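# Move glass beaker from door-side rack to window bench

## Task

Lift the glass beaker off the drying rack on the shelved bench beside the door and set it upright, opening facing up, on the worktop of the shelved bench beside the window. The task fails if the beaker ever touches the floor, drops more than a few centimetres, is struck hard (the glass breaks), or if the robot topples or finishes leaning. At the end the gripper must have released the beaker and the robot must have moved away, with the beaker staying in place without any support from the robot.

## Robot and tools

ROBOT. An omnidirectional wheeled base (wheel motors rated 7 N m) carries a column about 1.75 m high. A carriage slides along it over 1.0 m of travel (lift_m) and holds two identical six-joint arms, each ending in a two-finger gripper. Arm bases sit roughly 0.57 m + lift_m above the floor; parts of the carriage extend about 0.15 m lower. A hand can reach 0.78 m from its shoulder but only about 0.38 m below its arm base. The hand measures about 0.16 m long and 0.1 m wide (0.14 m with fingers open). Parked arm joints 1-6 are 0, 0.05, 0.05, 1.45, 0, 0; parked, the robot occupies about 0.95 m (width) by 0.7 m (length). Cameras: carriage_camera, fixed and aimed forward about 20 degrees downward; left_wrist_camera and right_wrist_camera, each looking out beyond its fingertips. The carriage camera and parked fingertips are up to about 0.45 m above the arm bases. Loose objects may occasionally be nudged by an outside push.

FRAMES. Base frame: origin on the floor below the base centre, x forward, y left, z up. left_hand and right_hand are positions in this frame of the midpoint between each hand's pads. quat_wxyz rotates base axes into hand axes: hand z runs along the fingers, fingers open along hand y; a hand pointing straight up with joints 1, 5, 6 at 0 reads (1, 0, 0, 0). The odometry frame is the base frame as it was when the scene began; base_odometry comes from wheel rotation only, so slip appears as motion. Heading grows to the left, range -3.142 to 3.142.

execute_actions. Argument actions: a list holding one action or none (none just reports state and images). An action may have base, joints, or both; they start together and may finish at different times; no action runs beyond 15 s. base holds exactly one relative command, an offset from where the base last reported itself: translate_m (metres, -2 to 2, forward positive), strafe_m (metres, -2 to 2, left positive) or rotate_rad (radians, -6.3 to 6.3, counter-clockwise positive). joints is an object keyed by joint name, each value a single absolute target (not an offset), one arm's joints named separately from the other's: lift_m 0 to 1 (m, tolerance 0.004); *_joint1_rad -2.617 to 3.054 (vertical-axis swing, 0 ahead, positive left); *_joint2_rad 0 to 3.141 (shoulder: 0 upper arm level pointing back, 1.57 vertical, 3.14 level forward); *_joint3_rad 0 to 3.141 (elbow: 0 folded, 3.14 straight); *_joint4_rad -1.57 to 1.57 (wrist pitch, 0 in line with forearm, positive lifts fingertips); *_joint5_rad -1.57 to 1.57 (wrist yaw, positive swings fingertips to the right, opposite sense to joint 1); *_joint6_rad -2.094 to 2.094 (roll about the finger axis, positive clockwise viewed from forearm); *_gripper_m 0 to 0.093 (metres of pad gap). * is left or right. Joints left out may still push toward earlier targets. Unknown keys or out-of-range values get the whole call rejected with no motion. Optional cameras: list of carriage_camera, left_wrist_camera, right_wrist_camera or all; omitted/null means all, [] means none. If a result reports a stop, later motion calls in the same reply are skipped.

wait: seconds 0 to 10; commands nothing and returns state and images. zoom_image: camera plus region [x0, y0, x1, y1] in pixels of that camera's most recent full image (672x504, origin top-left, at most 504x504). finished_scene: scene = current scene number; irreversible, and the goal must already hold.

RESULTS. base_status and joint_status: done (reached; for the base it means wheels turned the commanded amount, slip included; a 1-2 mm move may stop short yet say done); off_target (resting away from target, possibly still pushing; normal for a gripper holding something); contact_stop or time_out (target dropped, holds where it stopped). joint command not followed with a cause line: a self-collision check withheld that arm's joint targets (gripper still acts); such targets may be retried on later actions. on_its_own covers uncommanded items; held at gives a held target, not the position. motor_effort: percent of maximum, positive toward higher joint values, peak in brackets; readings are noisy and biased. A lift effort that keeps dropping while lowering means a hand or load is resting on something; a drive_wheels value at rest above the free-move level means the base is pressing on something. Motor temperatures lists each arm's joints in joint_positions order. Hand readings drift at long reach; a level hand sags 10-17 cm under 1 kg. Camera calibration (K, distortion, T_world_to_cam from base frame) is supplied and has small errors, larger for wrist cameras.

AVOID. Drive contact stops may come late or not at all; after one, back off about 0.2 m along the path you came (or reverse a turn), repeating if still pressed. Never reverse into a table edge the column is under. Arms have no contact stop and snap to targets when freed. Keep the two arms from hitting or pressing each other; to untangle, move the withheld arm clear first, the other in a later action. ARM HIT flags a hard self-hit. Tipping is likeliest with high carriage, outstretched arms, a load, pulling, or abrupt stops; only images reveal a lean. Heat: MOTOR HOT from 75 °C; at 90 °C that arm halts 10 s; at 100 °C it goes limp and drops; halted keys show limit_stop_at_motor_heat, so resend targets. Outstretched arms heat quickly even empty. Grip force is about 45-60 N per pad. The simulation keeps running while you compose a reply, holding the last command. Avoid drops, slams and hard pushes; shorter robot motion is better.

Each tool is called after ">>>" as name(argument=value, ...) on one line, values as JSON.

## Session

>>> execute_actions(actions=[])

Scene clock: 0.00 s.
Motor temperatures (°C, as the motors report them): left_arm=[26 26 27 27 28 25] | right_arm=[25 30 30 30 27 28]
base_odometry: x=+0.000 y=+0.000 heading=+0.000 (m, m, rad; odometry frame)
base_status: not commanded
joint_positions: lift_m=+0.301 left_joint1_rad=+0.010 left_joint2_rad=+0.034 left_joint3_rad=+0.029 left_joint4_rad=+1.471 left_joint5_rad=-0.008 left_joint6_rad=+0.014 left_gripper_m=+0.095 right_joint1_rad=+0.002 right_joint2_rad=+0.043 right_joint3_rad=+0.050 right_joint4_rad=+1.475 right_joint5_rad=+0.007 right_joint6_rad=+0.006 right_gripper_m=+0.094
joint_status: not commanded
motor_effort: lift_m=+22 drive_wheels=-4 (%)
left_hand: x=+0.2924 y=+0.3401 z=+1.3230 quat_wxyz=(+0.999, -0.004, +0.052, +0.012) (m; base frame)
right_hand: x=+0.2880 y=-0.3396 z=+1.3287 quat_wxyz=(+0.999, +0.004, +0.044, +0.004) (m; base frame)
pictures: carriage_camera, left_wrist_camera, right_wrist_camera
camera_calibration (this result's frames):
carriage_camera: T_world_to_cam=[[-0.0319408, -0.997453, 0.063768, -0.0789938], [-0.34277, -0.0489998, -0.93814, 1.28528], [0.938876, -0.0518228, -0.340333, 0.290518], [0, 0, 0, 1]] pos_world=[0.165273, -0.000758596, 1.30969]
left_wrist_camera: T_world_to_cam=[[0.0440542, -0.99902, -0.00420599, 0.327535], [0.770259, 0.0366469, -0.636677, 0.615449], [0.636207, 0.0248086, 0.771119, -1.08891], [0, 0, 0, 1]] pos_world=[0.204288, 0.331674, 1.2329]
right_wrist_camera: T_world_to_cam=[[0.0196661, -0.999322, -0.0311319, -0.309016], [0.783895, 0.0347391, -0.619921, 0.619744], [0.620582, -0.0122127, 0.784046, -1.10623], [0, 0, 0, 1]] pos_world=[0.206771, -0.343846, 1.24191]
Images, in order (width x height): carriage_camera 672x504, left_wrist_camera 672x504, right_wrist_camera 672x504.

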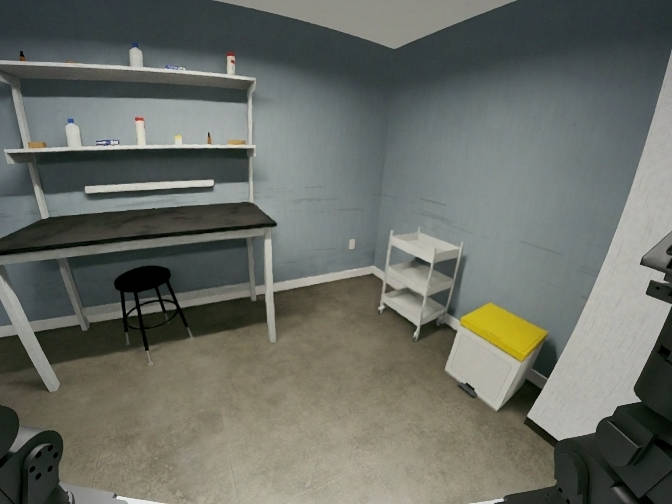

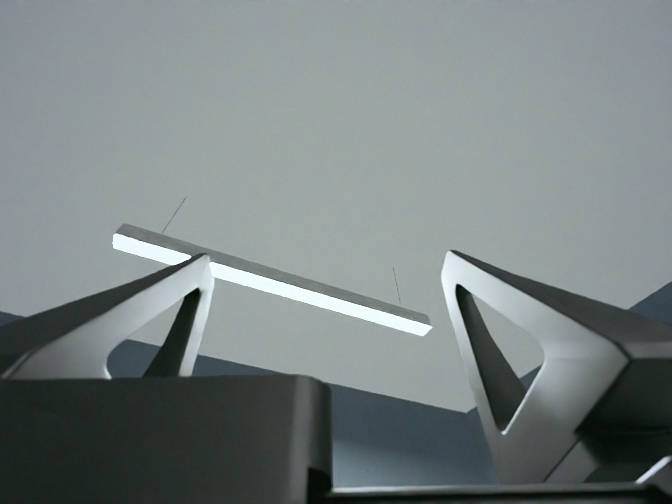

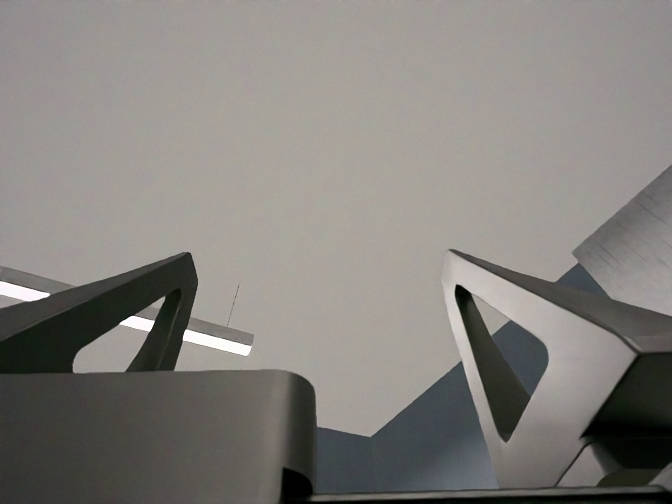

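>>> execute_actions(actions=[{"base":{"rotate_rad":-2.667}}], cameras=["carriage_camera"])

Scene clock: 4.63 s.
Motor temperatures (°C, as the motors report them): left_arm=[26 26 27 27 28 25] | right_arm=[25 30 30 30 27 28]
base_odometry: x=+0.000 y=+0.000 heading=-2.667 (m, m, rad; odometry frame)
base_status: done
joint_positions: lift_m=+0.301 left_joint1_rad=+0.010 left_joint2_rad=+0.034 left_joint3_rad=+0.029 left_joint4_rad=+1.469 left_joint5_rad=-0.008 left_joint6_rad=+0.014 left_gripper_m=+0.095 right_joint1_rad=+0.002 right_joint2_rad=+0.043 right_joint3_rad=+0.050 right_joint4_rad=+1.475 right_joint5_rad=+0.007 right_joint6_rad=+0.006 right_gripper_m=+0.094
joint_status: not commanded
motor_effort: lift_m=+22(22) drive_wheels=+7(22) (%)
left_hand: x=+0.2931 y=+0.3401 z=+1.3229 quat_wxyz=(+0.998, -0.004, +0.053, +0.012) (m; base frame)
right_hand: x=+0.2880 y=-0.3396 z=+1.3287 quat_wxyz=(+0.999, +0.004, +0.044, +0.004) (m; base frame)
pictures: carriage_camera
camera_calibration (this result's frames):
carriage_camera: T_world_to_cam=[[-0.0319408, -0.997453, 0.063768, -0.0789938], [-0.34277, -0.0489998, -0.93814, 1.28528], [0.938876, -0.0518228, -0.340333, 0.290518], [0, 0, 0, 1]] pos_world=[0.165273, -0.000758596, 1.30969]
Images, in order (width x height): carriage_camera 672x504.

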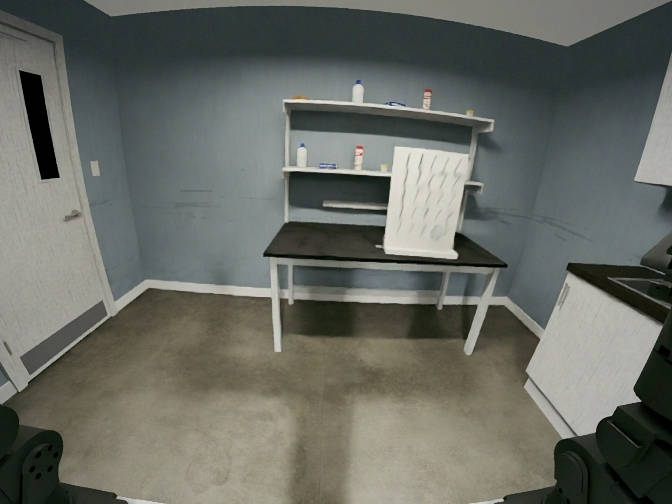

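>>> execute_actions(actions=[{"base":{"strafe_m":-0.36},"joints":{"right_joint2_rad":0.6,"right_joint3_rad":0.6,"right_joint4_rad":0.1,"lift_m":0.12}}], cameras=[])

>>> execute_actions(actions=[{"base":{"translate_m":0.9}}], cameras=["carriage_camera","right_wrist_camera"])

Scene clock: 8.37 s.
Motor temperatures (°C, as the motors report them): left_arm=[26 27 28 27 28 25] | right_arm=[25 30 31 30 27 28]
base_odometry: x=-0.164 y=+0.320 heading=-2.668 (m, m, rad; odometry frame)
base_status: done
joint_positions: lift_m=+0.120 left_joint1_rad=+0.010 left_joint2_rad=+0.034 left_joint3_rad=+0.029 left_joint4_rad=+1.469 left_joint5_rad=-0.008 left_joint6_rad=+0.014 left_gripper_m=+0.095 right_joint1_rad=+0.002 right_joint2_rad=+0.592 right_joint3_rad=+0.585 right_joint4_rad=+0.118 right_joint5_rad=+0.007 right_joint6_rad=+0.006 right_gripper_m=+0.094
joint_status: all done
motor_effort: lift_m=+21(21) drive_wheels=-12(26) (%)
left_hand: x=+0.2930 y=+0.3401 z=+1.1419 quat_wxyz=(+0.999, -0.004, +0.053, +0.012) (m; base frame)
right_hand: x=+0.5562 y=-0.3391 z=+1.0623 quat_wxyz=(+0.745, +0.004, +0.667, +0.001) (m; base frame)
pictures: none
No camera images: the call's "cameras" was empty. Leave "cameras" out to get every camera's image.

Scene clock: 12.43 s.
Motor temperatures (°C, as the motors report them): left_arm=[26 27 28 27 28 25] | right_arm=[25 29 32 31 27 28]
base_odometry: x=-0.965 y=-0.089 heading=-2.668 (m, m, rad; odometry frame)
base_status: done
joint_positions: lift_m=+0.120 left_joint1_rad=+0.010 left_joint2_rad=+0.034 left_joint3_rad=+0.029 left_joint4_rad=+1.470 left_joint5_rad=-0.008 left_joint6_rad=+0.014 left_gripper_m=+0.095 right_joint1_rad=+0.002 right_joint2_rad=+0.592 right_joint3_rad=+0.588 right_joint4_rad=+0.117 right_joint5_rad=+0.007 right_joint6_rad=+0.006 right_gripper_m=+0.094
joint_status: not commanded
motor_effort: lift_m=+21(21) drive_wheels=-11(21) (%)
left_hand: x=+0.2927 y=+0.3401 z=+1.1419 quat_wxyz=(+0.999, -0.004, +0.053, +0.012) (m; base frame)
right_hand: x=+0.5559 y=-0.3392 z=+1.0637 quat_wxyz=(+0.746, +0.004, +0.666, +0.000) (m; base frame)
pictures: carriage_camera, right_wrist_camera
camera_calibration (this result's frames):
carriage_camera: T_world_to_cam=[[-0.0319408, -0.997453, 0.063768, -0.0674469], [-0.34277, -0.0489998, -0.93814, 1.11541], [0.938876, -0.0518228, -0.340333, 0.228892], [0, 0, 0, 1]] pos_world=[0.165273, -0.000758596, 1.12861]
right_wrist_camera: T_world_to_cam=[[-0.0253136, -0.999402, -0.0235539, -0.30514], [-0.45037, 0.0324359, -0.892253, 1.22047], [0.892483, -0.0119781, -0.450922, 0.0979102], [0, 0, 0, 1]] pos_world=[0.454554, -0.343372, 1.12593]
Images, in order (width x height): carriage_camera 672x504, right_wrist_camera 672x504.

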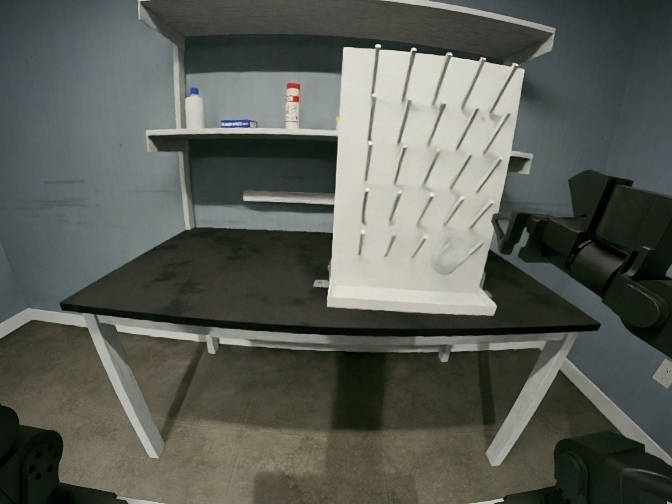

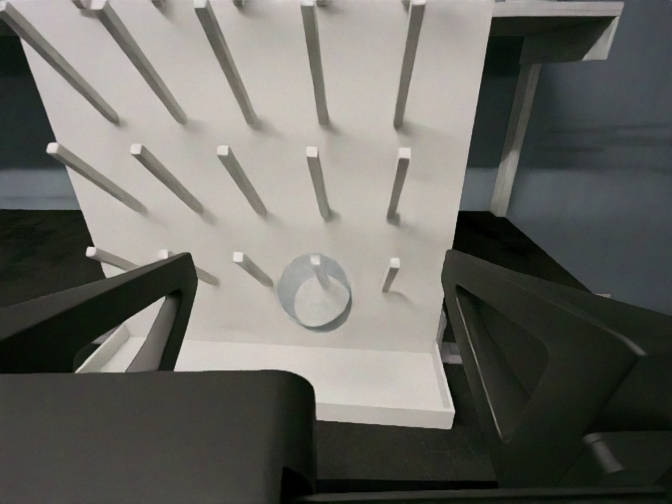

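>>> execute_actions(actions=[{"base":{"translate_m":0.12},"joints":{"right_joint4_rad":-0.43,"lift_m":0.115}}], cameras=["right_wrist_camera"])

Scene clock: 14.83 s.
Motor temperatures (°C, as the motors report them): left_arm=[26 27 28 27 28 25] | right_arm=[25 29 32 32 27 28]
base_odometry: x=-1.072 y=-0.144 heading=-2.669 (m, m, rad; odometry frame)
base_status: done
joint_positions: lift_m=+0.115 left_joint1_rad=+0.010 left_joint2_rad=+0.034 left_joint3_rad=+0.029 left_joint4_rad=+1.470 left_joint5_rad=-0.008 left_joint6_rad=+0.014 left_gripper_m=+0.095 right_joint1_rad=+0.002 right_joint2_rad=+0.592 right_joint3_rad=+0.593 right_joint4_rad=-0.409 right_joint5_rad=+0.007 right_joint6_rad=+0.006 right_gripper_m=+0.094
joint_status: all done
motor_effort: lift_m=+21(21) drive_wheels=-10(19) (%)
left_hand: x=+0.2926 y=+0.3401 z=+1.1370 quat_wxyz=(+0.999, -0.004, +0.052, +0.012) (m; base frame)
right_hand: x=+0.5370 y=-0.3392 z=+0.9347 quat_wxyz=(+0.549, +0.004, +0.836, -0.001) (m; base frame)
pictures: right_wrist_camera
camera_calibration (this result's frames):
right_wrist_camera: T_world_to_cam=[[-0.0334097, -0.999419, -0.00681314, -0.320002], [-0.834793, 0.0316534, -0.549653, 0.982759], [0.549549, -0.0126762, -0.835365, 0.59986], [0, 0, 0, 1]] pos_world=[0.480057, -0.34332, 1.0391]
Images, in order (width x height): right_wrist_camera 672x504.

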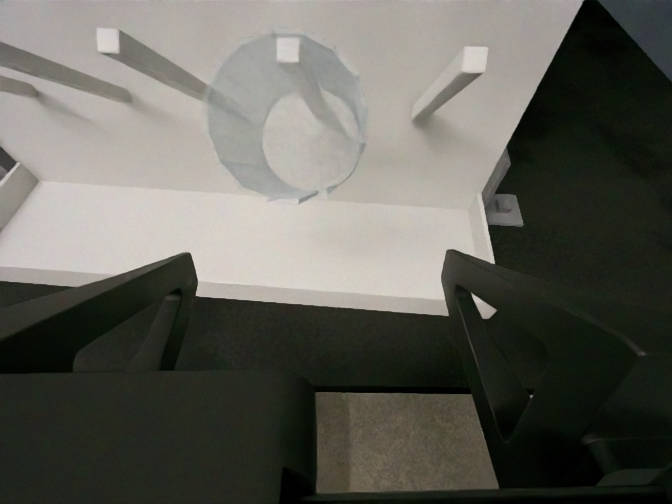

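>>> execute_actions(actions=[{"base":{"strafe_m":0.015}}], cameras=[])

>>> execute_actions(actions=[{"base":{"translate_m":0.06}}], cameras=["right_wrist_camera"])

Scene clock: 16.63 s.
Motor temperatures (°C, as the motors report them): left_arm=[26 27 28 27 28 25] | right_arm=[25 29 32 32 27 28]
base_odometry: x=-1.066 y=-0.157 heading=-2.670 (m, m, rad; odometry frame)
base_status: done
joint_positions: lift_m=+0.115 left_joint1_rad=+0.010 left_joint2_rad=+0.034 left_joint3_rad=+0.029 left_joint4_rad=+1.470 left_joint5_rad=-0.008 left_joint6_rad=+0.014 left_gripper_m=+0.095 right_joint1_rad=+0.002 right_joint2_rad=+0.592 right_joint3_rad=+0.593 right_joint4_rad=-0.410 right_joint5_rad=+0.007 right_joint6_rad=+0.006 right_gripper_m=+0.094
joint_status: not commanded
motor_effort: lift_m=+21(21) drive_wheels=+5(9) (%)
left_hand: x=+0.2926 y=+0.3401 z=+1.1370 quat_wxyz=(+0.999, -0.004, +0.052, +0.012) (m; base frame)
right_hand: x=+0.5369 y=-0.3392 z=+0.9346 quat_wxyz=(+0.549, +0.004, +0.836, -0.001) (m; base frame)
pictures: none
No camera images: the call's "cameras" was empty. Leave "cameras" out to get every camera's image.

Scene clock: 17.90 s.
Motor temperatures (°C, as the motors report them): left_arm=[26 27 28 27 28 25] | right_arm=[25 29 33 33 27 28]
base_odometry: x=-1.119 y=-0.185 heading=-2.669 (m, m, rad; odometry frame)
base_status: done
joint_positions: lift_m=+0.115 left_joint1_rad=+0.010 left_joint2_rad=+0.034 left_joint3_rad=+0.029 left_joint4_rad=+1.470 left_joint5_rad=-0.008 left_joint6_rad=+0.014 left_gripper_m=+0.095 right_joint1_rad=+0.002 right_joint2_rad=+0.592 right_joint3_rad=+0.593 right_joint4_rad=-0.411 right_joint5_rad=+0.007 right_joint6_rad=+0.006 right_gripper_m=+0.094
joint_status: not commanded
motor_effort: lift_m=+20(21) drive_wheels=-9(19) (%)
left_hand: x=+0.2926 y=+0.3401 z=+1.1370 quat_wxyz=(+0.999, -0.004, +0.052, +0.012) (m; base frame)
right_hand: x=+0.5368 y=-0.3392 z=+0.9343 quat_wxyz=(+0.549, +0.004, +0.836, -0.001) (m; base frame)
pictures: right_wrist_camera
camera_calibration (this result's frames):
right_wrist_camera: T_world_to_cam=[[-0.03342, -0.999419, -0.00675905, -0.320055], [-0.835631, 0.0316517, -0.548379, 0.981703], [0.548274, -0.0126788, -0.836203, 0.601121], [0, 0, 0, 1]] pos_world=[0.480067, -0.34332, 1.03884]
Images, in order (width x height): right_wrist_camera 672x504.

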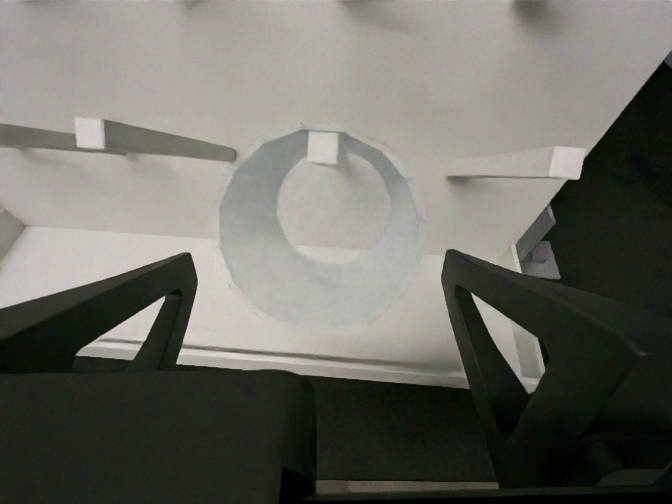

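>>> execute_actions(actions=[{"base":{"translate_m":0.026},"joints":{"lift_m":0.12}}], cameras=[])

>>> execute_actions(actions=[{"joints":{"right_gripper_m":0.05}}], cameras=["right_wrist_camera"])

>>> execute_actions(actions=[{"base":{"translate_m":-0.021},"joints":{"lift_m":0.143}}], cameras=["right_wrist_camera"])

Scene clock: 20.20 s.
Motor temperatures (°C, as the motors report them): left_arm=[26 27 28 27 28 25] | right_arm=[25 29 33 33 27 28]
base_odometry: x=-1.142 y=-0.197 heading=-2.668 (m, m, rad; odometry frame)
base_status: done
joint_positions: lift_m=+0.120 left_joint1_rad=+0.010 left_joint2_rad=+0.034 left_joint3_rad=+0.029 left_joint4_rad=+1.470 left_joint5_rad=-0.008 left_joint6_rad=+0.014 left_gripper_m=+0.095 right_joint1_rad=+0.002 right_joint2_rad=+0.592 right_joint3_rad=+0.598 right_joint4_rad=-0.415 right_joint5_rad=+0.007 right_joint6_rad=+0.006 right_gripper_m=+0.094
joint_status: all done
motor_effort: lift_m=+22(25) drive_wheels=+4(17) (%)
left_hand: x=+0.2927 y=+0.3401 z=+1.1418 quat_wxyz=(+0.999, -0.004, +0.053, +0.012) (m; base frame)
right_hand: x=+0.5366 y=-0.3392 z=+0.9402 quat_wxyz=(+0.548, +0.004, +0.836, -0.001) (m; base frame)
pictures: none
No camera images: the call's "cameras" was empty. Leave "cameras" out to get every camera's image.

Scene clock: 20.77 s.
Motor temperatures (°C, as the motors report them): left_arm=[26 27 28 27 28 25] | right_arm=[25 29 33 33 27 28]
base_odometry: x=-1.142 y=-0.197 heading=-2.668 (m, m, rad; odometry frame)
base_status: not commanded
joint_positions: lift_m=+0.120 left_joint1_rad=+0.010 left_joint2_rad=+0.034 left_joint3_rad=+0.029 left_joint4_rad=+1.470 left_joint5_rad=-0.008 left_joint6_rad=+0.014 left_gripper_m=+0.095 right_joint1_rad=+0.002 right_joint2_rad=+0.592 right_joint3_rad=+0.598 right_joint4_rad=-0.415 right_joint5_rad=+0.008 right_joint6_rad=+0.006 right_gripper_m=+0.070
joint_status: right_gripper_m off_target (ended at +0.070, target +0.050)
motor_effort: lift_m=+22(22) drive_wheels=-9(9) (%)
left_hand: x=+0.2927 y=+0.3401 z=+1.1418 quat_wxyz=(+0.999, -0.004, +0.053, +0.012) (m; base frame)
right_hand: x=+0.5366 y=-0.3393 z=+0.9402 quat_wxyz=(+0.548, +0.004, +0.836, -0.001) (m; base frame)
pictures: right_wrist_camera
camera_calibration (this result's frames):
right_wrist_camera: T_world_to_cam=[[-0.0341219, -0.999397, -0.0064416, -0.320069], [-0.835817, 0.0320695, -0.54807, 0.984689], [0.547946, -0.0133172, -0.836408, 0.606322], [0, 0, 0, 1]] pos_world=[0.479867, -0.34338, 1.04475]
Images, in order (width x height): right_wrist_camera 672x504.

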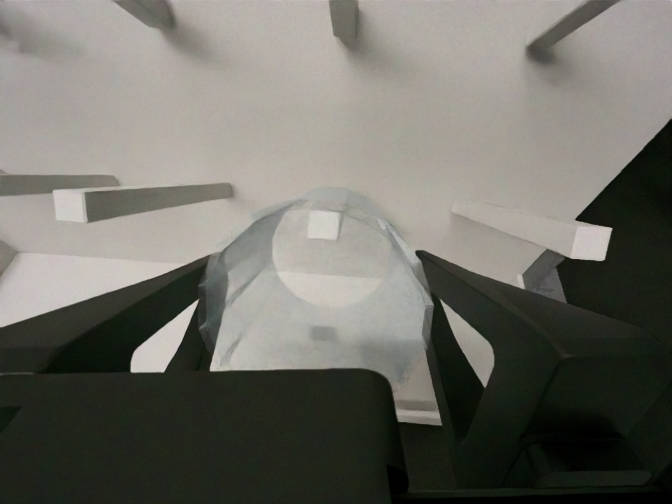

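Scene clock: 21.63 s.
Motor temperatures (°C, as the motors report them): left_arm=[26 27 28 27 28 25] | right_arm=[25 29 33 33 27 28]
base_odometry: x=-1.123 y=-0.187 heading=-2.668 (m, m, rad; odometry frame)
base_status: done
joint_positions: lift_m=+0.143 left_joint1_rad=+0.010 left_joint2_rad=+0.034 left_joint3_rad=+0.029 left_joint4_rad=+1.470 left_joint5_rad=-0.008 left_joint6_rad=+0.014 left_gripper_m=+0.095 right_joint1_rad=+0.002 right_joint2_rad=+0.593 right_joint3_rad=+0.598 right_joint4_rad=-0.423 right_joint5_rad=+0.009 right_joint6_rad=+0.006 right_gripper_m=+0.070
joint_status: all done
motor_effort: lift_m=+22(27) drive_wheels=+0(23) (%)
left_hand: x=+0.2928 y=+0.3401 z=+1.1648 quat_wxyz=(+0.999, -0.004, +0.053, +0.012) (m; base frame)
right_hand: x=+0.5360 y=-0.3394 z=+0.9612 quat_wxyz=(+0.545, +0.004, +0.839, -0.002) (m; base frame)
pictures: right_wrist_camera
camera_calibration (this result's frames):
right_wrist_camera: T_world_to_cam=[[-0.0345253, -0.999386, -0.00596911, -0.320256], [-0.840583, 0.0322688, -0.540722, 0.991239], [0.540582, -0.0136511, -0.84118, 0.632664], [0, 0, 0, 1]] pos_world=[0.480154, -0.343409, 1.06626]
Images, in order (width x height): right_wrist_camera 672x504.

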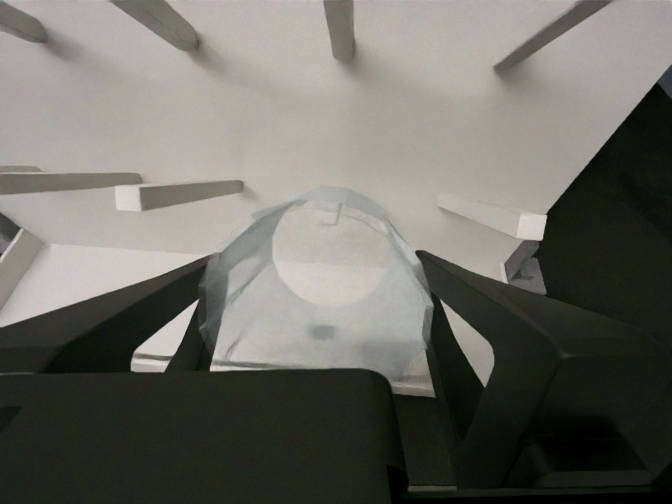

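>>> execute_actions(actions=[{"base":{"translate_m":-0.02},"joints":{"lift_m":0.165}}], cameras=[])

>>> execute_actions(actions=[{"base":{"translate_m":-0.02},"joints":{"lift_m":0.187}}], cameras=[])

>>> execute_actions(actions=[{"base":{"translate_m":-0.022},"joints":{"lift_m":0.206}}], cameras=["right_wrist_camera"])

Scene clock: 23.20 s.
Motor temperatures (°C, as the motors report them): left_arm=[26 27 28 27 28 25] | right_arm=[25 29 34 34 27 28]
base_odometry: x=-1.106 y=-0.178 heading=-2.669 (m, m, rad; odometry frame)
base_status: done
joint_positions: lift_m=+0.165 left_joint1_rad=+0.010 left_joint2_rad=+0.034 left_joint3_rad=+0.029 left_joint4_rad=+1.470 left_joint5_rad=-0.008 left_joint6_rad=+0.014 left_gripper_m=+0.095 right_joint1_rad=+0.002 right_joint2_rad=+0.593 right_joint3_rad=+0.598 right_joint4_rad=-0.428 right_joint5_rad=+0.007 right_joint6_rad=+0.006 right_gripper_m=+0.070
joint_status: all done
motor_effort: lift_m=+21(24) drive_wheels=-8(19) (%)
left_hand: x=+0.2927 y=+0.3401 z=+1.1869 quat_wxyz=(+0.999, -0.004, +0.053, +0.012) (m; base frame)
right_hand: x=+0.5355 y=-0.3391 z=+0.9822 quat_wxyz=(+0.543, +0.003, +0.840, -0.001) (m; base frame)
pictures: none
No camera images: the call's "cameras" was empty. Leave "cameras" out to get every camera's image.

Scene clock: 24.07 s.
Motor temperatures (°C, as the motors report them): left_arm=[26 27 28 27 28 25] | right_arm=[25 29 34 34 27 28]
base_odometry: x=-1.088 y=-0.169 heading=-2.669 (m, m, rad; odometry frame)
base_status: done
joint_positions: lift_m=+0.187 left_joint1_rad=+0.010 left_joint2_rad=+0.034 left_joint3_rad=+0.029 left_joint4_rad=+1.470 left_joint5_rad=-0.008 left_joint6_rad=+0.014 left_gripper_m=+0.095 right_joint1_rad=+0.002 right_joint2_rad=+0.593 right_joint3_rad=+0.598 right_joint4_rad=-0.434 right_joint5_rad=+0.006 right_joint6_rad=+0.006 right_gripper_m=+0.070
joint_status: all done
motor_effort: lift_m=+21(28) drive_wheels=+6(23) (%)
left_hand: x=+0.2927 y=+0.3401 z=+1.2089 quat_wxyz=(+0.999, -0.004, +0.053, +0.012) (m; base frame)
right_hand: x=+0.5348 y=-0.3389 z=+1.0028 quat_wxyz=(+0.540, +0.003, +0.842, +0.000) (m; base frame)
pictures: none
No camera images: the call's "cameras" was empty. Leave "cameras" out to get every camera's image.

Scene clock: 25.07 s.
Motor temperatures (°C, as the motors report them): left_arm=[26 27 29 27 28 25] | right_arm=[25 29 34 34 27 28]
base_odometry: x=-1.069 y=-0.159 heading=-2.669 (m, m, rad; odometry frame)
base_status: done
joint_positions: lift_m=+0.206 left_joint1_rad=+0.010 left_joint2_rad=+0.034 left_joint3_rad=+0.029 left_joint4_rad=+1.470 left_joint5_rad=-0.008 left_joint6_rad=+0.014 left_gripper_m=+0.095 right_joint1_rad=+0.002 right_joint2_rad=+0.593 right_joint3_rad=+0.598 right_joint4_rad=-0.437 right_joint5_rad=+0.006 right_joint6_rad=+0.006 right_gripper_m=+0.070
joint_status: all done
motor_effort: lift_m=+22(25) drive_wheels=-12(23) (%)
left_hand: x=+0.2927 y=+0.3401 z=+1.2278 quat_wxyz=(+0.999, -0.004, +0.053, +0.012) (m; base frame)
right_hand: x=+0.5345 y=-0.3389 z=+1.0211 quat_wxyz=(+0.539, +0.003, +0.842, +0.000) (m; base frame)
pictures: right_wrist_camera
camera_calibration (this result's frames):
right_wrist_camera: T_world_to_cam=[[-0.0321833, -0.99946, -0.00657199, -0.320154], [-0.848208, 0.0307898, -0.528767, 1.01375], [0.528684, -0.0114431, -0.848741, 0.69861], [0, 0, 0, 1]] pos_world=[0.480221, -0.3432, 1.12687]
Images, in order (width x height): right_wrist_camera 672x504.

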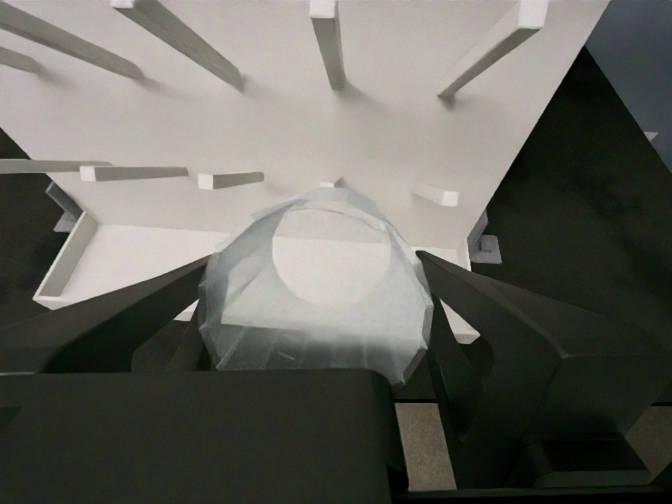

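>>> execute_actions(actions=[{"base":{"translate_m":-0.6}}], cameras=[])

>>> execute_actions(actions=[{"base":{"rotate_rad":-3.14},"joints":{"right_joint1_rad":0.6,"right_joint2_rad":2.8,"right_joint3_rad":2.83,"right_joint4_rad":1.55,"right_joint6_rad":1.8}}], cameras=["carriage_camera"])

>>> execute_actions(actions=[{"base":{"translate_m":0.9},"joints":{"left_joint1_rad":-0.72,"left_joint2_rad":1.4,"left_joint3_rad":1.45,"left_joint4_rad":0.3,"left_joint6_rad":0}}])

Scene clock: 29.60 s.
Motor temperatures (°C, as the motors report them): left_arm=[26 27 29 27 28 25] | right_arm=[25 29 34 35 27 28]
base_odometry: x=-0.534 y=+0.114 heading=-2.670 (m, m, rad; odometry frame)
base_status: done
joint_positions: lift_m=+0.206 left_joint1_rad=+0.010 left_joint2_rad=+0.034 left_joint3_rad=+0.029 left_joint4_rad=+1.470 left_joint5_rad=-0.008 left_joint6_rad=+0.014 left_gripper_m=+0.095 right_joint1_rad=+0.002 right_joint2_rad=+0.593 right_joint3_rad=+0.598 right_joint4_rad=-0.437 right_joint5_rad=+0.006 right_joint6_rad=+0.006 right_gripper_m=+0.070
joint_status: not commanded
motor_effort: lift_m=+22(22) drive_wheels=-4(22) (%)
left_hand: x=+0.2927 y=+0.3401 z=+1.2278 quat_wxyz=(+0.999, -0.004, +0.053, +0.012) (m; base frame)
right_hand: x=+0.5345 y=-0.3389 z=+1.0211 quat_wxyz=(+0.539, +0.003, +0.842, +0.000) (m; base frame)
pictures: none
No camera images: the call's "cameras" was empty. Leave "cameras" out to get every camera's image.

Scene clock: 33.87 s.
Motor temperatures (°C, as the motors report them): left_arm=[26 27 29 27 28 25] | right_arm=[25 31 35 34 27 28]
base_odometry: x=-0.535 y=+0.114 heading=+0.474 (m, m, rad; odometry frame)
base_status: done
joint_positions: lift_m=+0.206 left_joint1_rad=+0.010 left_joint2_rad=+0.034 left_joint3_rad=+0.029 left_joint4_rad=+1.467 left_joint5_rad=-0.008 left_joint6_rad=+0.014 left_gripper_m=+0.095 right_joint1_rad=+0.593 right_joint2_rad=+2.806 right_joint3_rad=+2.807 right_joint4_rad=+1.537 right_joint5_rad=+0.009 right_joint6_rad=+1.795 right_gripper_m=+0.070
joint_status: all done
motor_effort: lift_m=+21(22) drive_wheels=+7(27) (%)
left_hand: x=+0.2934 y=+0.3401 z=+1.2278 quat_wxyz=(+0.998, -0.004, +0.054, +0.012) (m; base frame)
right_hand: x=+0.6993 y=-0.0478 z=+1.3086 quat_wxyz=(+0.368, +0.013, +0.011, +0.930) (m; base frame)
pictures: carriage_camera
camera_calibration (this result's frames):
carriage_camera: T_world_to_cam=[[-0.0319408, -0.997453, 0.063768, -0.0729278], [-0.34277, -0.0489998, -0.93814, 1.19604], [0.938876, -0.0518228, -0.340333, 0.258144], [0, 0, 0, 1]] pos_world=[0.165273, -0.000758596, 1.21456]
Images, in order (width x height): carriage_camera 672x504.

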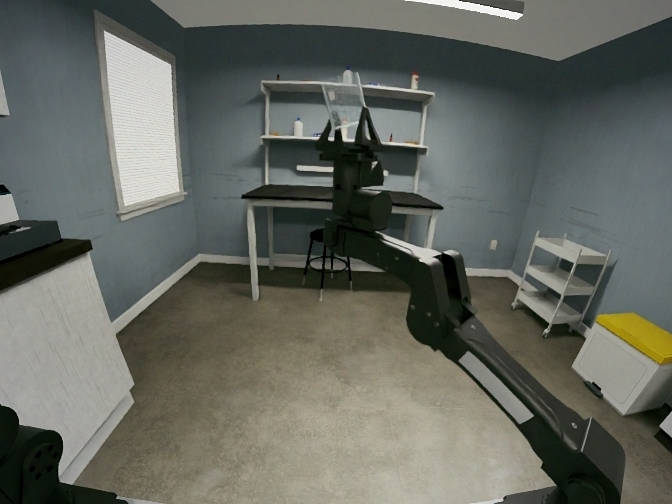

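Scene clock: 37.93 s.
Motor temperatures (°C, as the motors report them): left_arm=[26 27 29 27 28 25] | right_arm=[25 34 35 34 27 28]
base_odometry: x=+0.267 y=+0.523 heading=+0.473 (m, m, rad; odometry frame)
base_status: done
joint_positions: lift_m=+0.206 left_joint1_rad=-0.713 left_joint2_rad=+1.399 left_joint3_rad=+1.428 left_joint4_rad=+0.294 left_joint5_rad=-0.008 left_joint6_rad=+0.004 left_gripper_m=+0.095 right_joint1_rad=+0.596 right_joint2_rad=+2.805 right_joint3_rad=+2.813 right_joint4_rad=+1.540 right_joint5_rad=+0.009 right_joint6_rad=+1.795 right_gripper_m=+0.070
joint_status: all done
motor_effort: lift_m=+22(21) drive_wheels=-15(30) (%)
left_hand: x=+0.6077 y=+0.0442 z=+1.3206 quat_wxyz=(+0.762, +0.202, +0.548, -0.280) (m; base frame)
right_hand: x=+0.6963 y=-0.0481 z=+1.3103 quat_wxyz=(+0.367, +0.010, +0.007, +0.930) (m; base frame)
pictures: carriage_camera, left_wrist_camera, right_wrist_camera
camera_calibration (this result's frames):
carriage_camera: T_world_to_cam=[[-0.0319408, -0.997453, 0.063768, -0.0729279], [-0.34277, -0.0489998, -0.93814, 1.19604], [0.938876, -0.0518228, -0.340333, 0.258144], [0, 0, 0, 1]] pos_world=[0.165273, -0.000758596, 1.21456]
left_wrist_camera: T_world_to_cam=[[-0.648744, -0.760664, -0.0228518, 0.453134], [-0.183743, 0.185707, -0.965273, 1.38895], [0.738492, -0.622016, -0.260243, 0.0481455], [0, 0, 0, 1]] pos_world=[0.513623, 0.116692, 1.3636]
right_wrist_camera: T_world_to_cam=[[0.670269, 0.740868, -0.0430589, -0.379903], [-0.641329, 0.549067, -0.535932, 1.1852], [-0.373413, 0.386833, 0.843163, -0.707757], [0, 0, 0, 1]] pos_world=[0.750456, -0.0955128, 1.21558]
Images, in order (width x height): carriage_camera 672x504, left_wrist_camera 672x504, right_wrist_camera 672x504.

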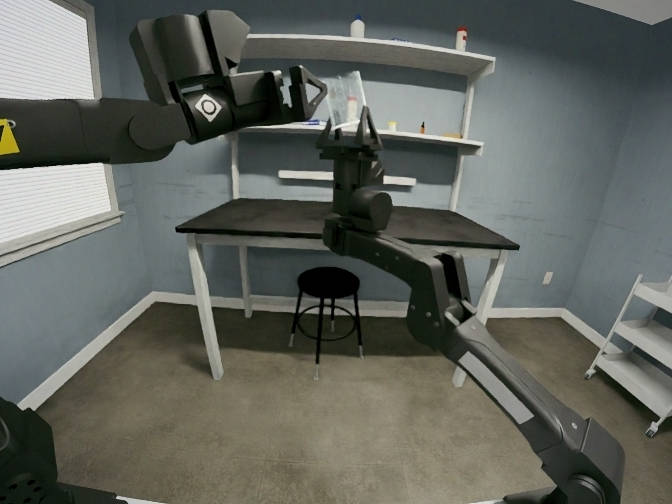

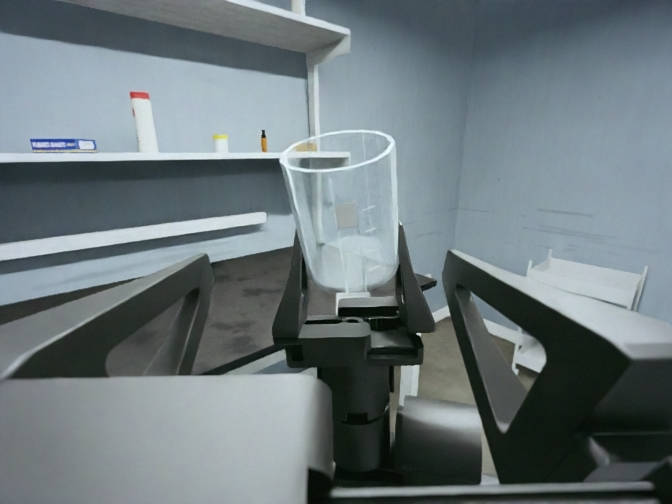

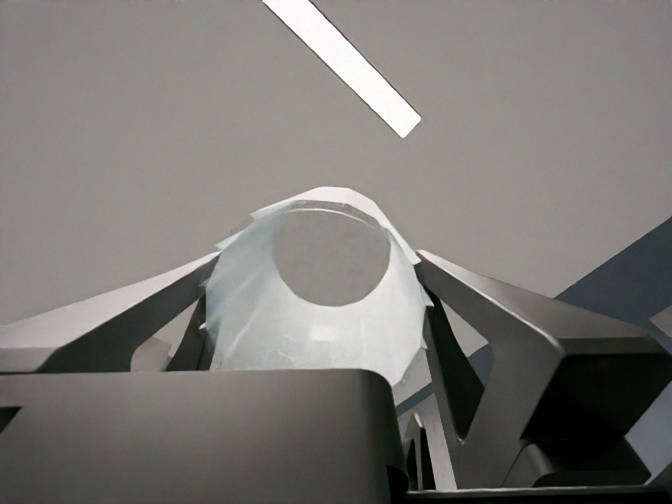

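>>> execute_actions(actions=[{"joints":{"left_joint1_rad":-0.732,"left_joint2_rad":1.6,"left_joint3_rad":1.715,"left_joint4_rad":0.28,"left_joint6_rad":-0.11}}], cameras=["left_wrist_camera","carriage_camera"])

Scene clock: 39.87 s.
Motor temperatures (°C, as the motors report them): left_arm=[26 27 30 28 28 25] | right_arm=[25 35 35 33 27 28]
base_odometry: x=+0.267 y=+0.523 heading=+0.473 (m, m, rad; odometry frame)
base_status: not commanded
joint_positions: lift_m=+0.206 left_joint1_rad=-0.721 left_joint2_rad=+1.609 left_joint3_rad=+1.693 left_joint4_rad=+0.274 left_joint5_rad=-0.008 left_joint6_rad=-0.105 left_gripper_m=+0.095 right_joint1_rad=+0.596 right_joint2_rad=+2.805 right_joint3_rad=+2.813 right_joint4_rad=+1.540 right_joint5_rad=+0.009 right_joint6_rad=+1.795 right_gripper_m=+0.070
joint_status: all done
motor_effort: lift_m=+22(22) drive_wheels=-14(14) (%)
left_hand: x=+0.6416 y=+0.0096 z=+1.3458 quat_wxyz=(+0.753, +0.170, +0.544, -0.328) (m; base frame)
right_hand: x=+0.6963 y=-0.0481 z=+1.3103 quat_wxyz=(+0.367, +0.010, +0.007, +0.930) (m; base frame)
pictures: carriage_camera, left_wrist_camera
camera_calibration (this result's frames):
carriage_camera: T_world_to_cam=[[-0.0319408, -0.997453, 0.063768, -0.0729279], [-0.34277, -0.0489998, -0.93814, 1.19604], [0.938876, -0.0518228, -0.340333, 0.258144], [0, 0, 0, 1]] pos_world=[0.165273, -0.000758596, 1.21456]
left_wrist_camera: T_world_to_cam=[[-0.680533, -0.72847, 0.0787799, 0.332682], [-0.216347, 0.0970503, -0.971481, 1.4561], [0.700049, -0.678169, -0.223648, -0.0158957], [0, 0, 0, 1]] pos_world=[0.552551, 0.0902546, 1.38481]
Images, in order (width x height): carriage_camera 672x504, left_wrist_camera 672x504.

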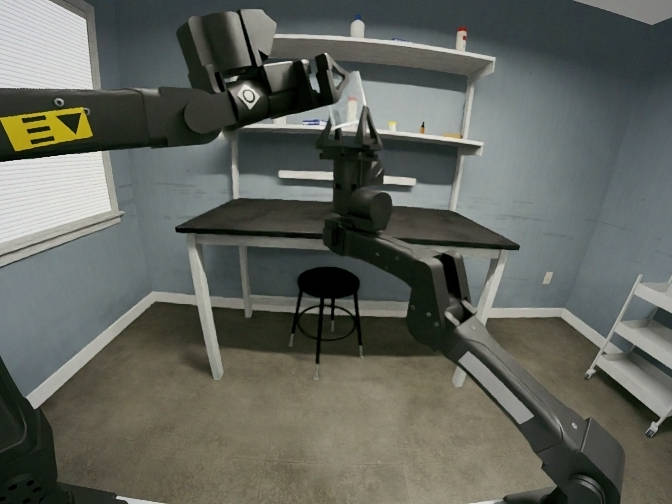

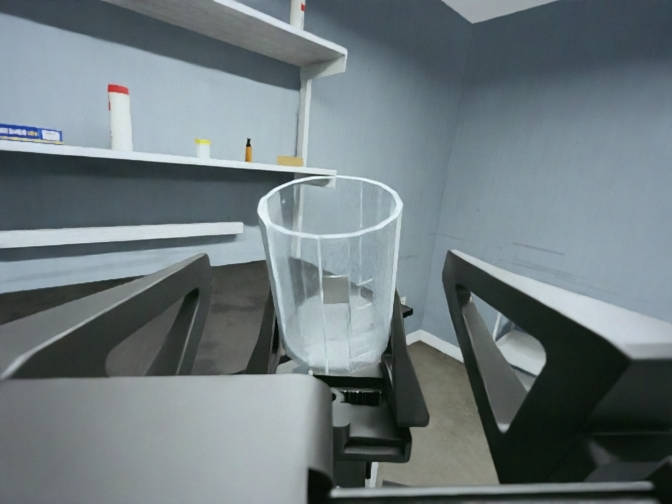

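>>> execute_actions(actions=[{"joints":{"left_joint2_rad":1.83,"left_joint3_rad":2.0,"left_joint4_rad":0.22,"left_joint6_rad":-0.14}}], cameras=["left_wrist_camera","carriage_camera"])

>>> zoom_image(camera="carriage_camera", region=[260,40,420,180])

Scene clock: 41.33 s.
Motor temperatures (°C, as the motors report them): left_arm=[26 28 30 28 28 25] | right_arm=[25 36 35 33 27 28]
base_odometry: x=+0.267 y=+0.523 heading=+0.473 (m, m, rad; odometry frame)
base_status: not commanded
joint_positions: lift_m=+0.206 left_joint1_rad=-0.721 left_joint2_rad=+1.843 left_joint3_rad=+1.977 left_joint4_rad=+0.212 left_joint5_rad=-0.008 left_joint6_rad=-0.134 left_gripper_m=+0.095 right_joint1_rad=+0.596 right_joint2_rad=+2.805 right_joint3_rad=+2.813 right_joint4_rad=+1.540 right_joint5_rad=+0.009 right_joint6_rad=+1.795 right_gripper_m=+0.070
joint_status: all done
motor_effort: lift_m=+22(22) drive_wheels=-14(14) (%)
left_hand: x=+0.6848 y=-0.0284 z=+1.3453 quat_wxyz=(+0.745, +0.163, +0.551, -0.337) (m; base frame)
right_hand: x=+0.6963 y=-0.0481 z=+1.3103 quat_wxyz=(+0.367, +0.010, +0.007, +0.930) (m; base frame)
pictures: carriage_camera, left_wrist_camera
camera_calibration (this result's frames):
carriage_camera: T_world_to_cam=[[-0.0319408, -0.997453, 0.063768, -0.0729279], [-0.34277, -0.0489998, -0.93814, 1.19604], [0.938876, -0.0518228, -0.340333, 0.258144], [0, 0, 0, 1]] pos_world=[0.165273, -0.000758596, 1.21456]
left_wrist_camera: T_world_to_cam=[[-0.685408, -0.720256, 0.106991, 0.300079], [-0.241995, 0.0867331, -0.966393, 1.47906], [0.686771, -0.688265, -0.233746, -0.0496714], [0, 0, 0, 1]] pos_world=[0.597714, 0.0536629, 1.38564]
Images, in order (width x height): carriage_camera 672x504, left_wrist_camera 672x504.

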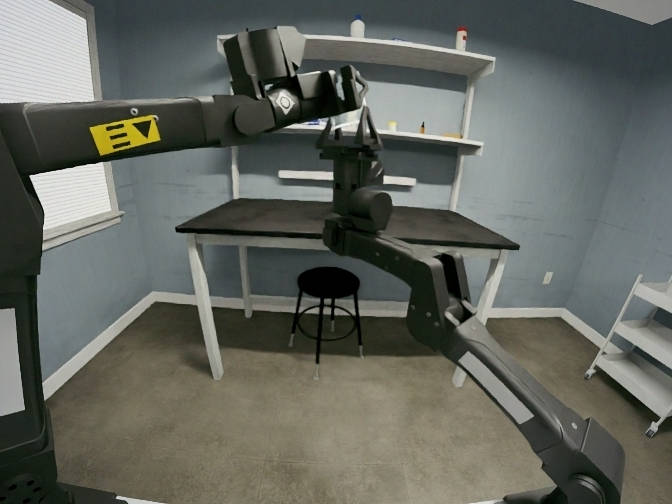

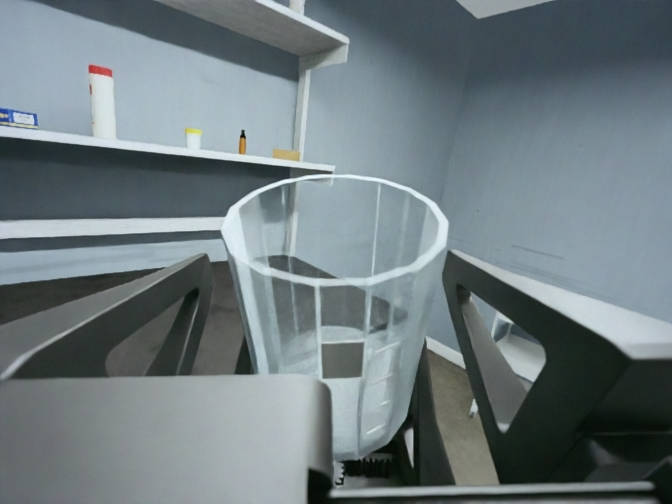

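Region (260, 40, 420, 180) of carriage_camera's 672x504 image, scaled by 3.150, with more detail than that image has; it fills the top 441 rows of this view, and the rest is white.

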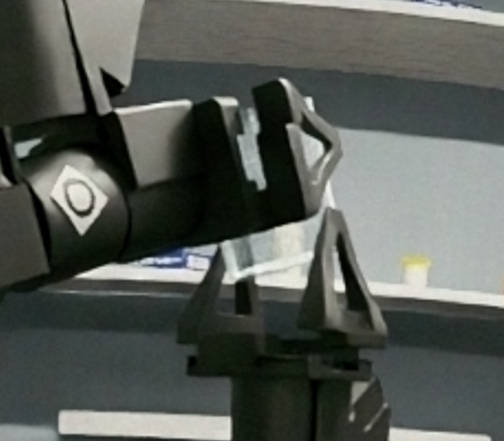

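The fingers are close to the other hand's tips, so I'll raise them slightly before closing.

>>> execute_actions(actions=[{"joints":{"left_joint4_rad":0.27,"left_joint1_rad":-0.739}}], cameras=[])

>>> execute_actions(actions=[{"joints":{"left_gripper_m":0.05}}], cameras=["left_wrist_camera","carriage_camera"])

>>> zoom_image(camera="carriage_camera", region=[260,40,420,180])

Scene clock: 42.60 s.
Motor temperatures (°C, as the motors report them): left_arm=[26 28 30 28 28 25] | right_arm=[25 37 35 33 27 28]
base_odometry: x=+0.267 y=+0.523 heading=+0.473 (m, m, rad; odometry frame)
base_status: not commanded
joint_positions: lift_m=+0.206 left_joint1_rad=-0.728 left_joint2_rad=+1.843 left_joint3_rad=+1.977 left_joint4_rad=+0.258 left_joint5_rad=-0.008 left_joint6_rad=-0.134 left_gripper_m=+0.095 right_joint1_rad=+0.596 right_joint2_rad=+2.805 right_joint3_rad=+2.813 right_joint4_rad=+1.540 right_joint5_rad=+0.009 right_joint6_rad=+1.795 right_gripper_m=+0.070
joint_status: all done
motor_effort: lift_m=+22(22) drive_wheels=-14(14) (%)
left_hand: x=+0.6792 y=-0.0286 z=+1.3559 quat_wxyz=(+0.756, +0.160, +0.533, -0.345) (m; base frame)
right_hand: x=+0.6963 y=-0.0481 z=+1.3103 quat_wxyz=(+0.367, +0.010, +0.007, +0.930) (m; base frame)
pictures: none
No camera images: the call's "cameras" was empty. Leave "cameras" out to get every camera's image.

Scene clock: 43.20 s.
Motor temperatures (°C, as the motors report them): left_arm=[26 28 30 28 28 25] | right_arm=[25 37 35 33 27 28]
base_odometry: x=+0.267 y=+0.523 heading=+0.473 (m, m, rad; odometry frame)
base_status: not commanded
joint_positions: lift_m=+0.206 left_joint1_rad=-0.728 left_joint2_rad=+1.843 left_joint3_rad=+1.977 left_joint4_rad=+0.258 left_joint5_rad=-0.012 left_joint6_rad=-0.134 left_gripper_m=+0.070 right_joint1_rad=+0.596 right_joint2_rad=+2.805 right_joint3_rad=+2.813 right_joint4_rad=+1.545 right_joint5_rad=+0.009 right_joint6_rad=+1.795 right_gripper_m=+0.070
joint_status: left_gripper_m off_target (ended at +0.070, target +0.050)
motor_effort: lift_m=+21(22) drive_wheels=-14(14) (%)
left_hand: x=+0.6797 y=-0.0280 z=+1.3559 quat_wxyz=(+0.757, +0.158, +0.533, -0.344) (m; base frame)
right_hand: x=+0.6952 y=-0.0488 z=+1.3103 quat_wxyz=(+0.367, +0.009, +0.005, +0.930) (m; base frame)
pictures: carriage_camera, left_wrist_camera
camera_calibration (this result's frames):
carriage_camera: T_world_to_cam=[[-0.0319408, -0.997453, 0.063768, -0.0729279], [-0.34277, -0.0489998, -0.93814, 1.19604], [0.938876, -0.0518228, -0.340333, 0.258144], [0, 0, 0, 1]] pos_world=[0.165273, -0.000758596, 1.21456]
left_wrist_camera: T_world_to_cam=[[-0.691142, -0.714808, 0.106643, 0.300239], [-0.208902, 0.0563281, -0.976313, 1.4782], [0.691869, -0.697049, -0.188256, -0.108758], [0, 0, 0, 1]] pos_world=[0.591554, 0.0555392, 1.39069]
Images, in order (width x height): carriage_camera 672x504, left_wrist_camera 672x504.

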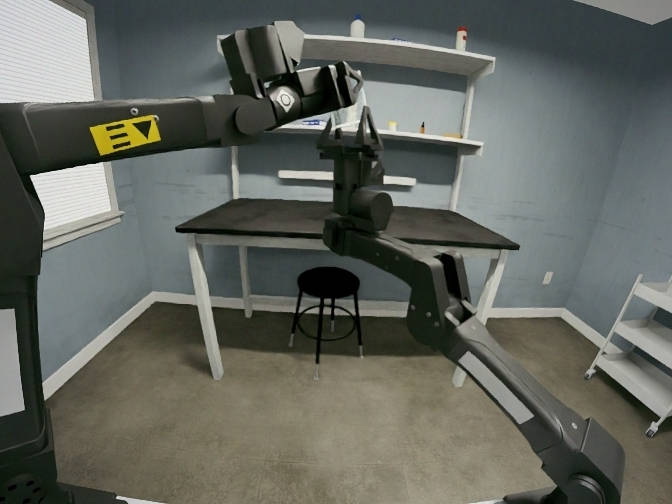

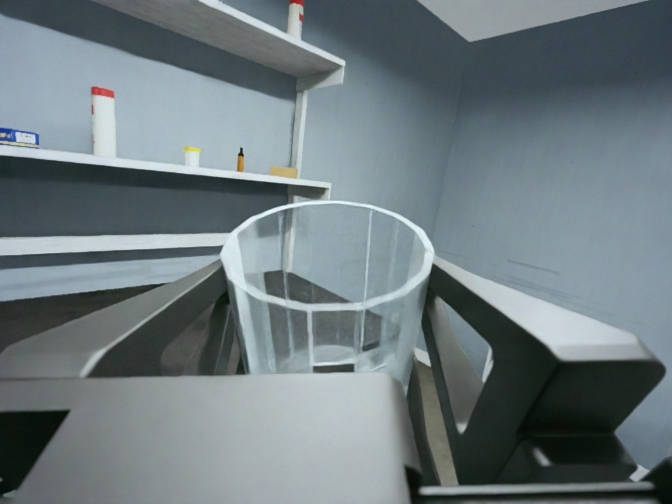

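Region (260, 40, 420, 180) of carriage_camera's 672x504 image, scaled by 3.150, with more detail than that image has; it fills the top 441 rows of this view, and the rest is white.

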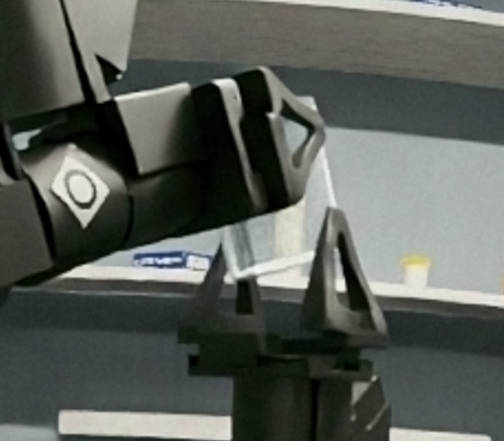

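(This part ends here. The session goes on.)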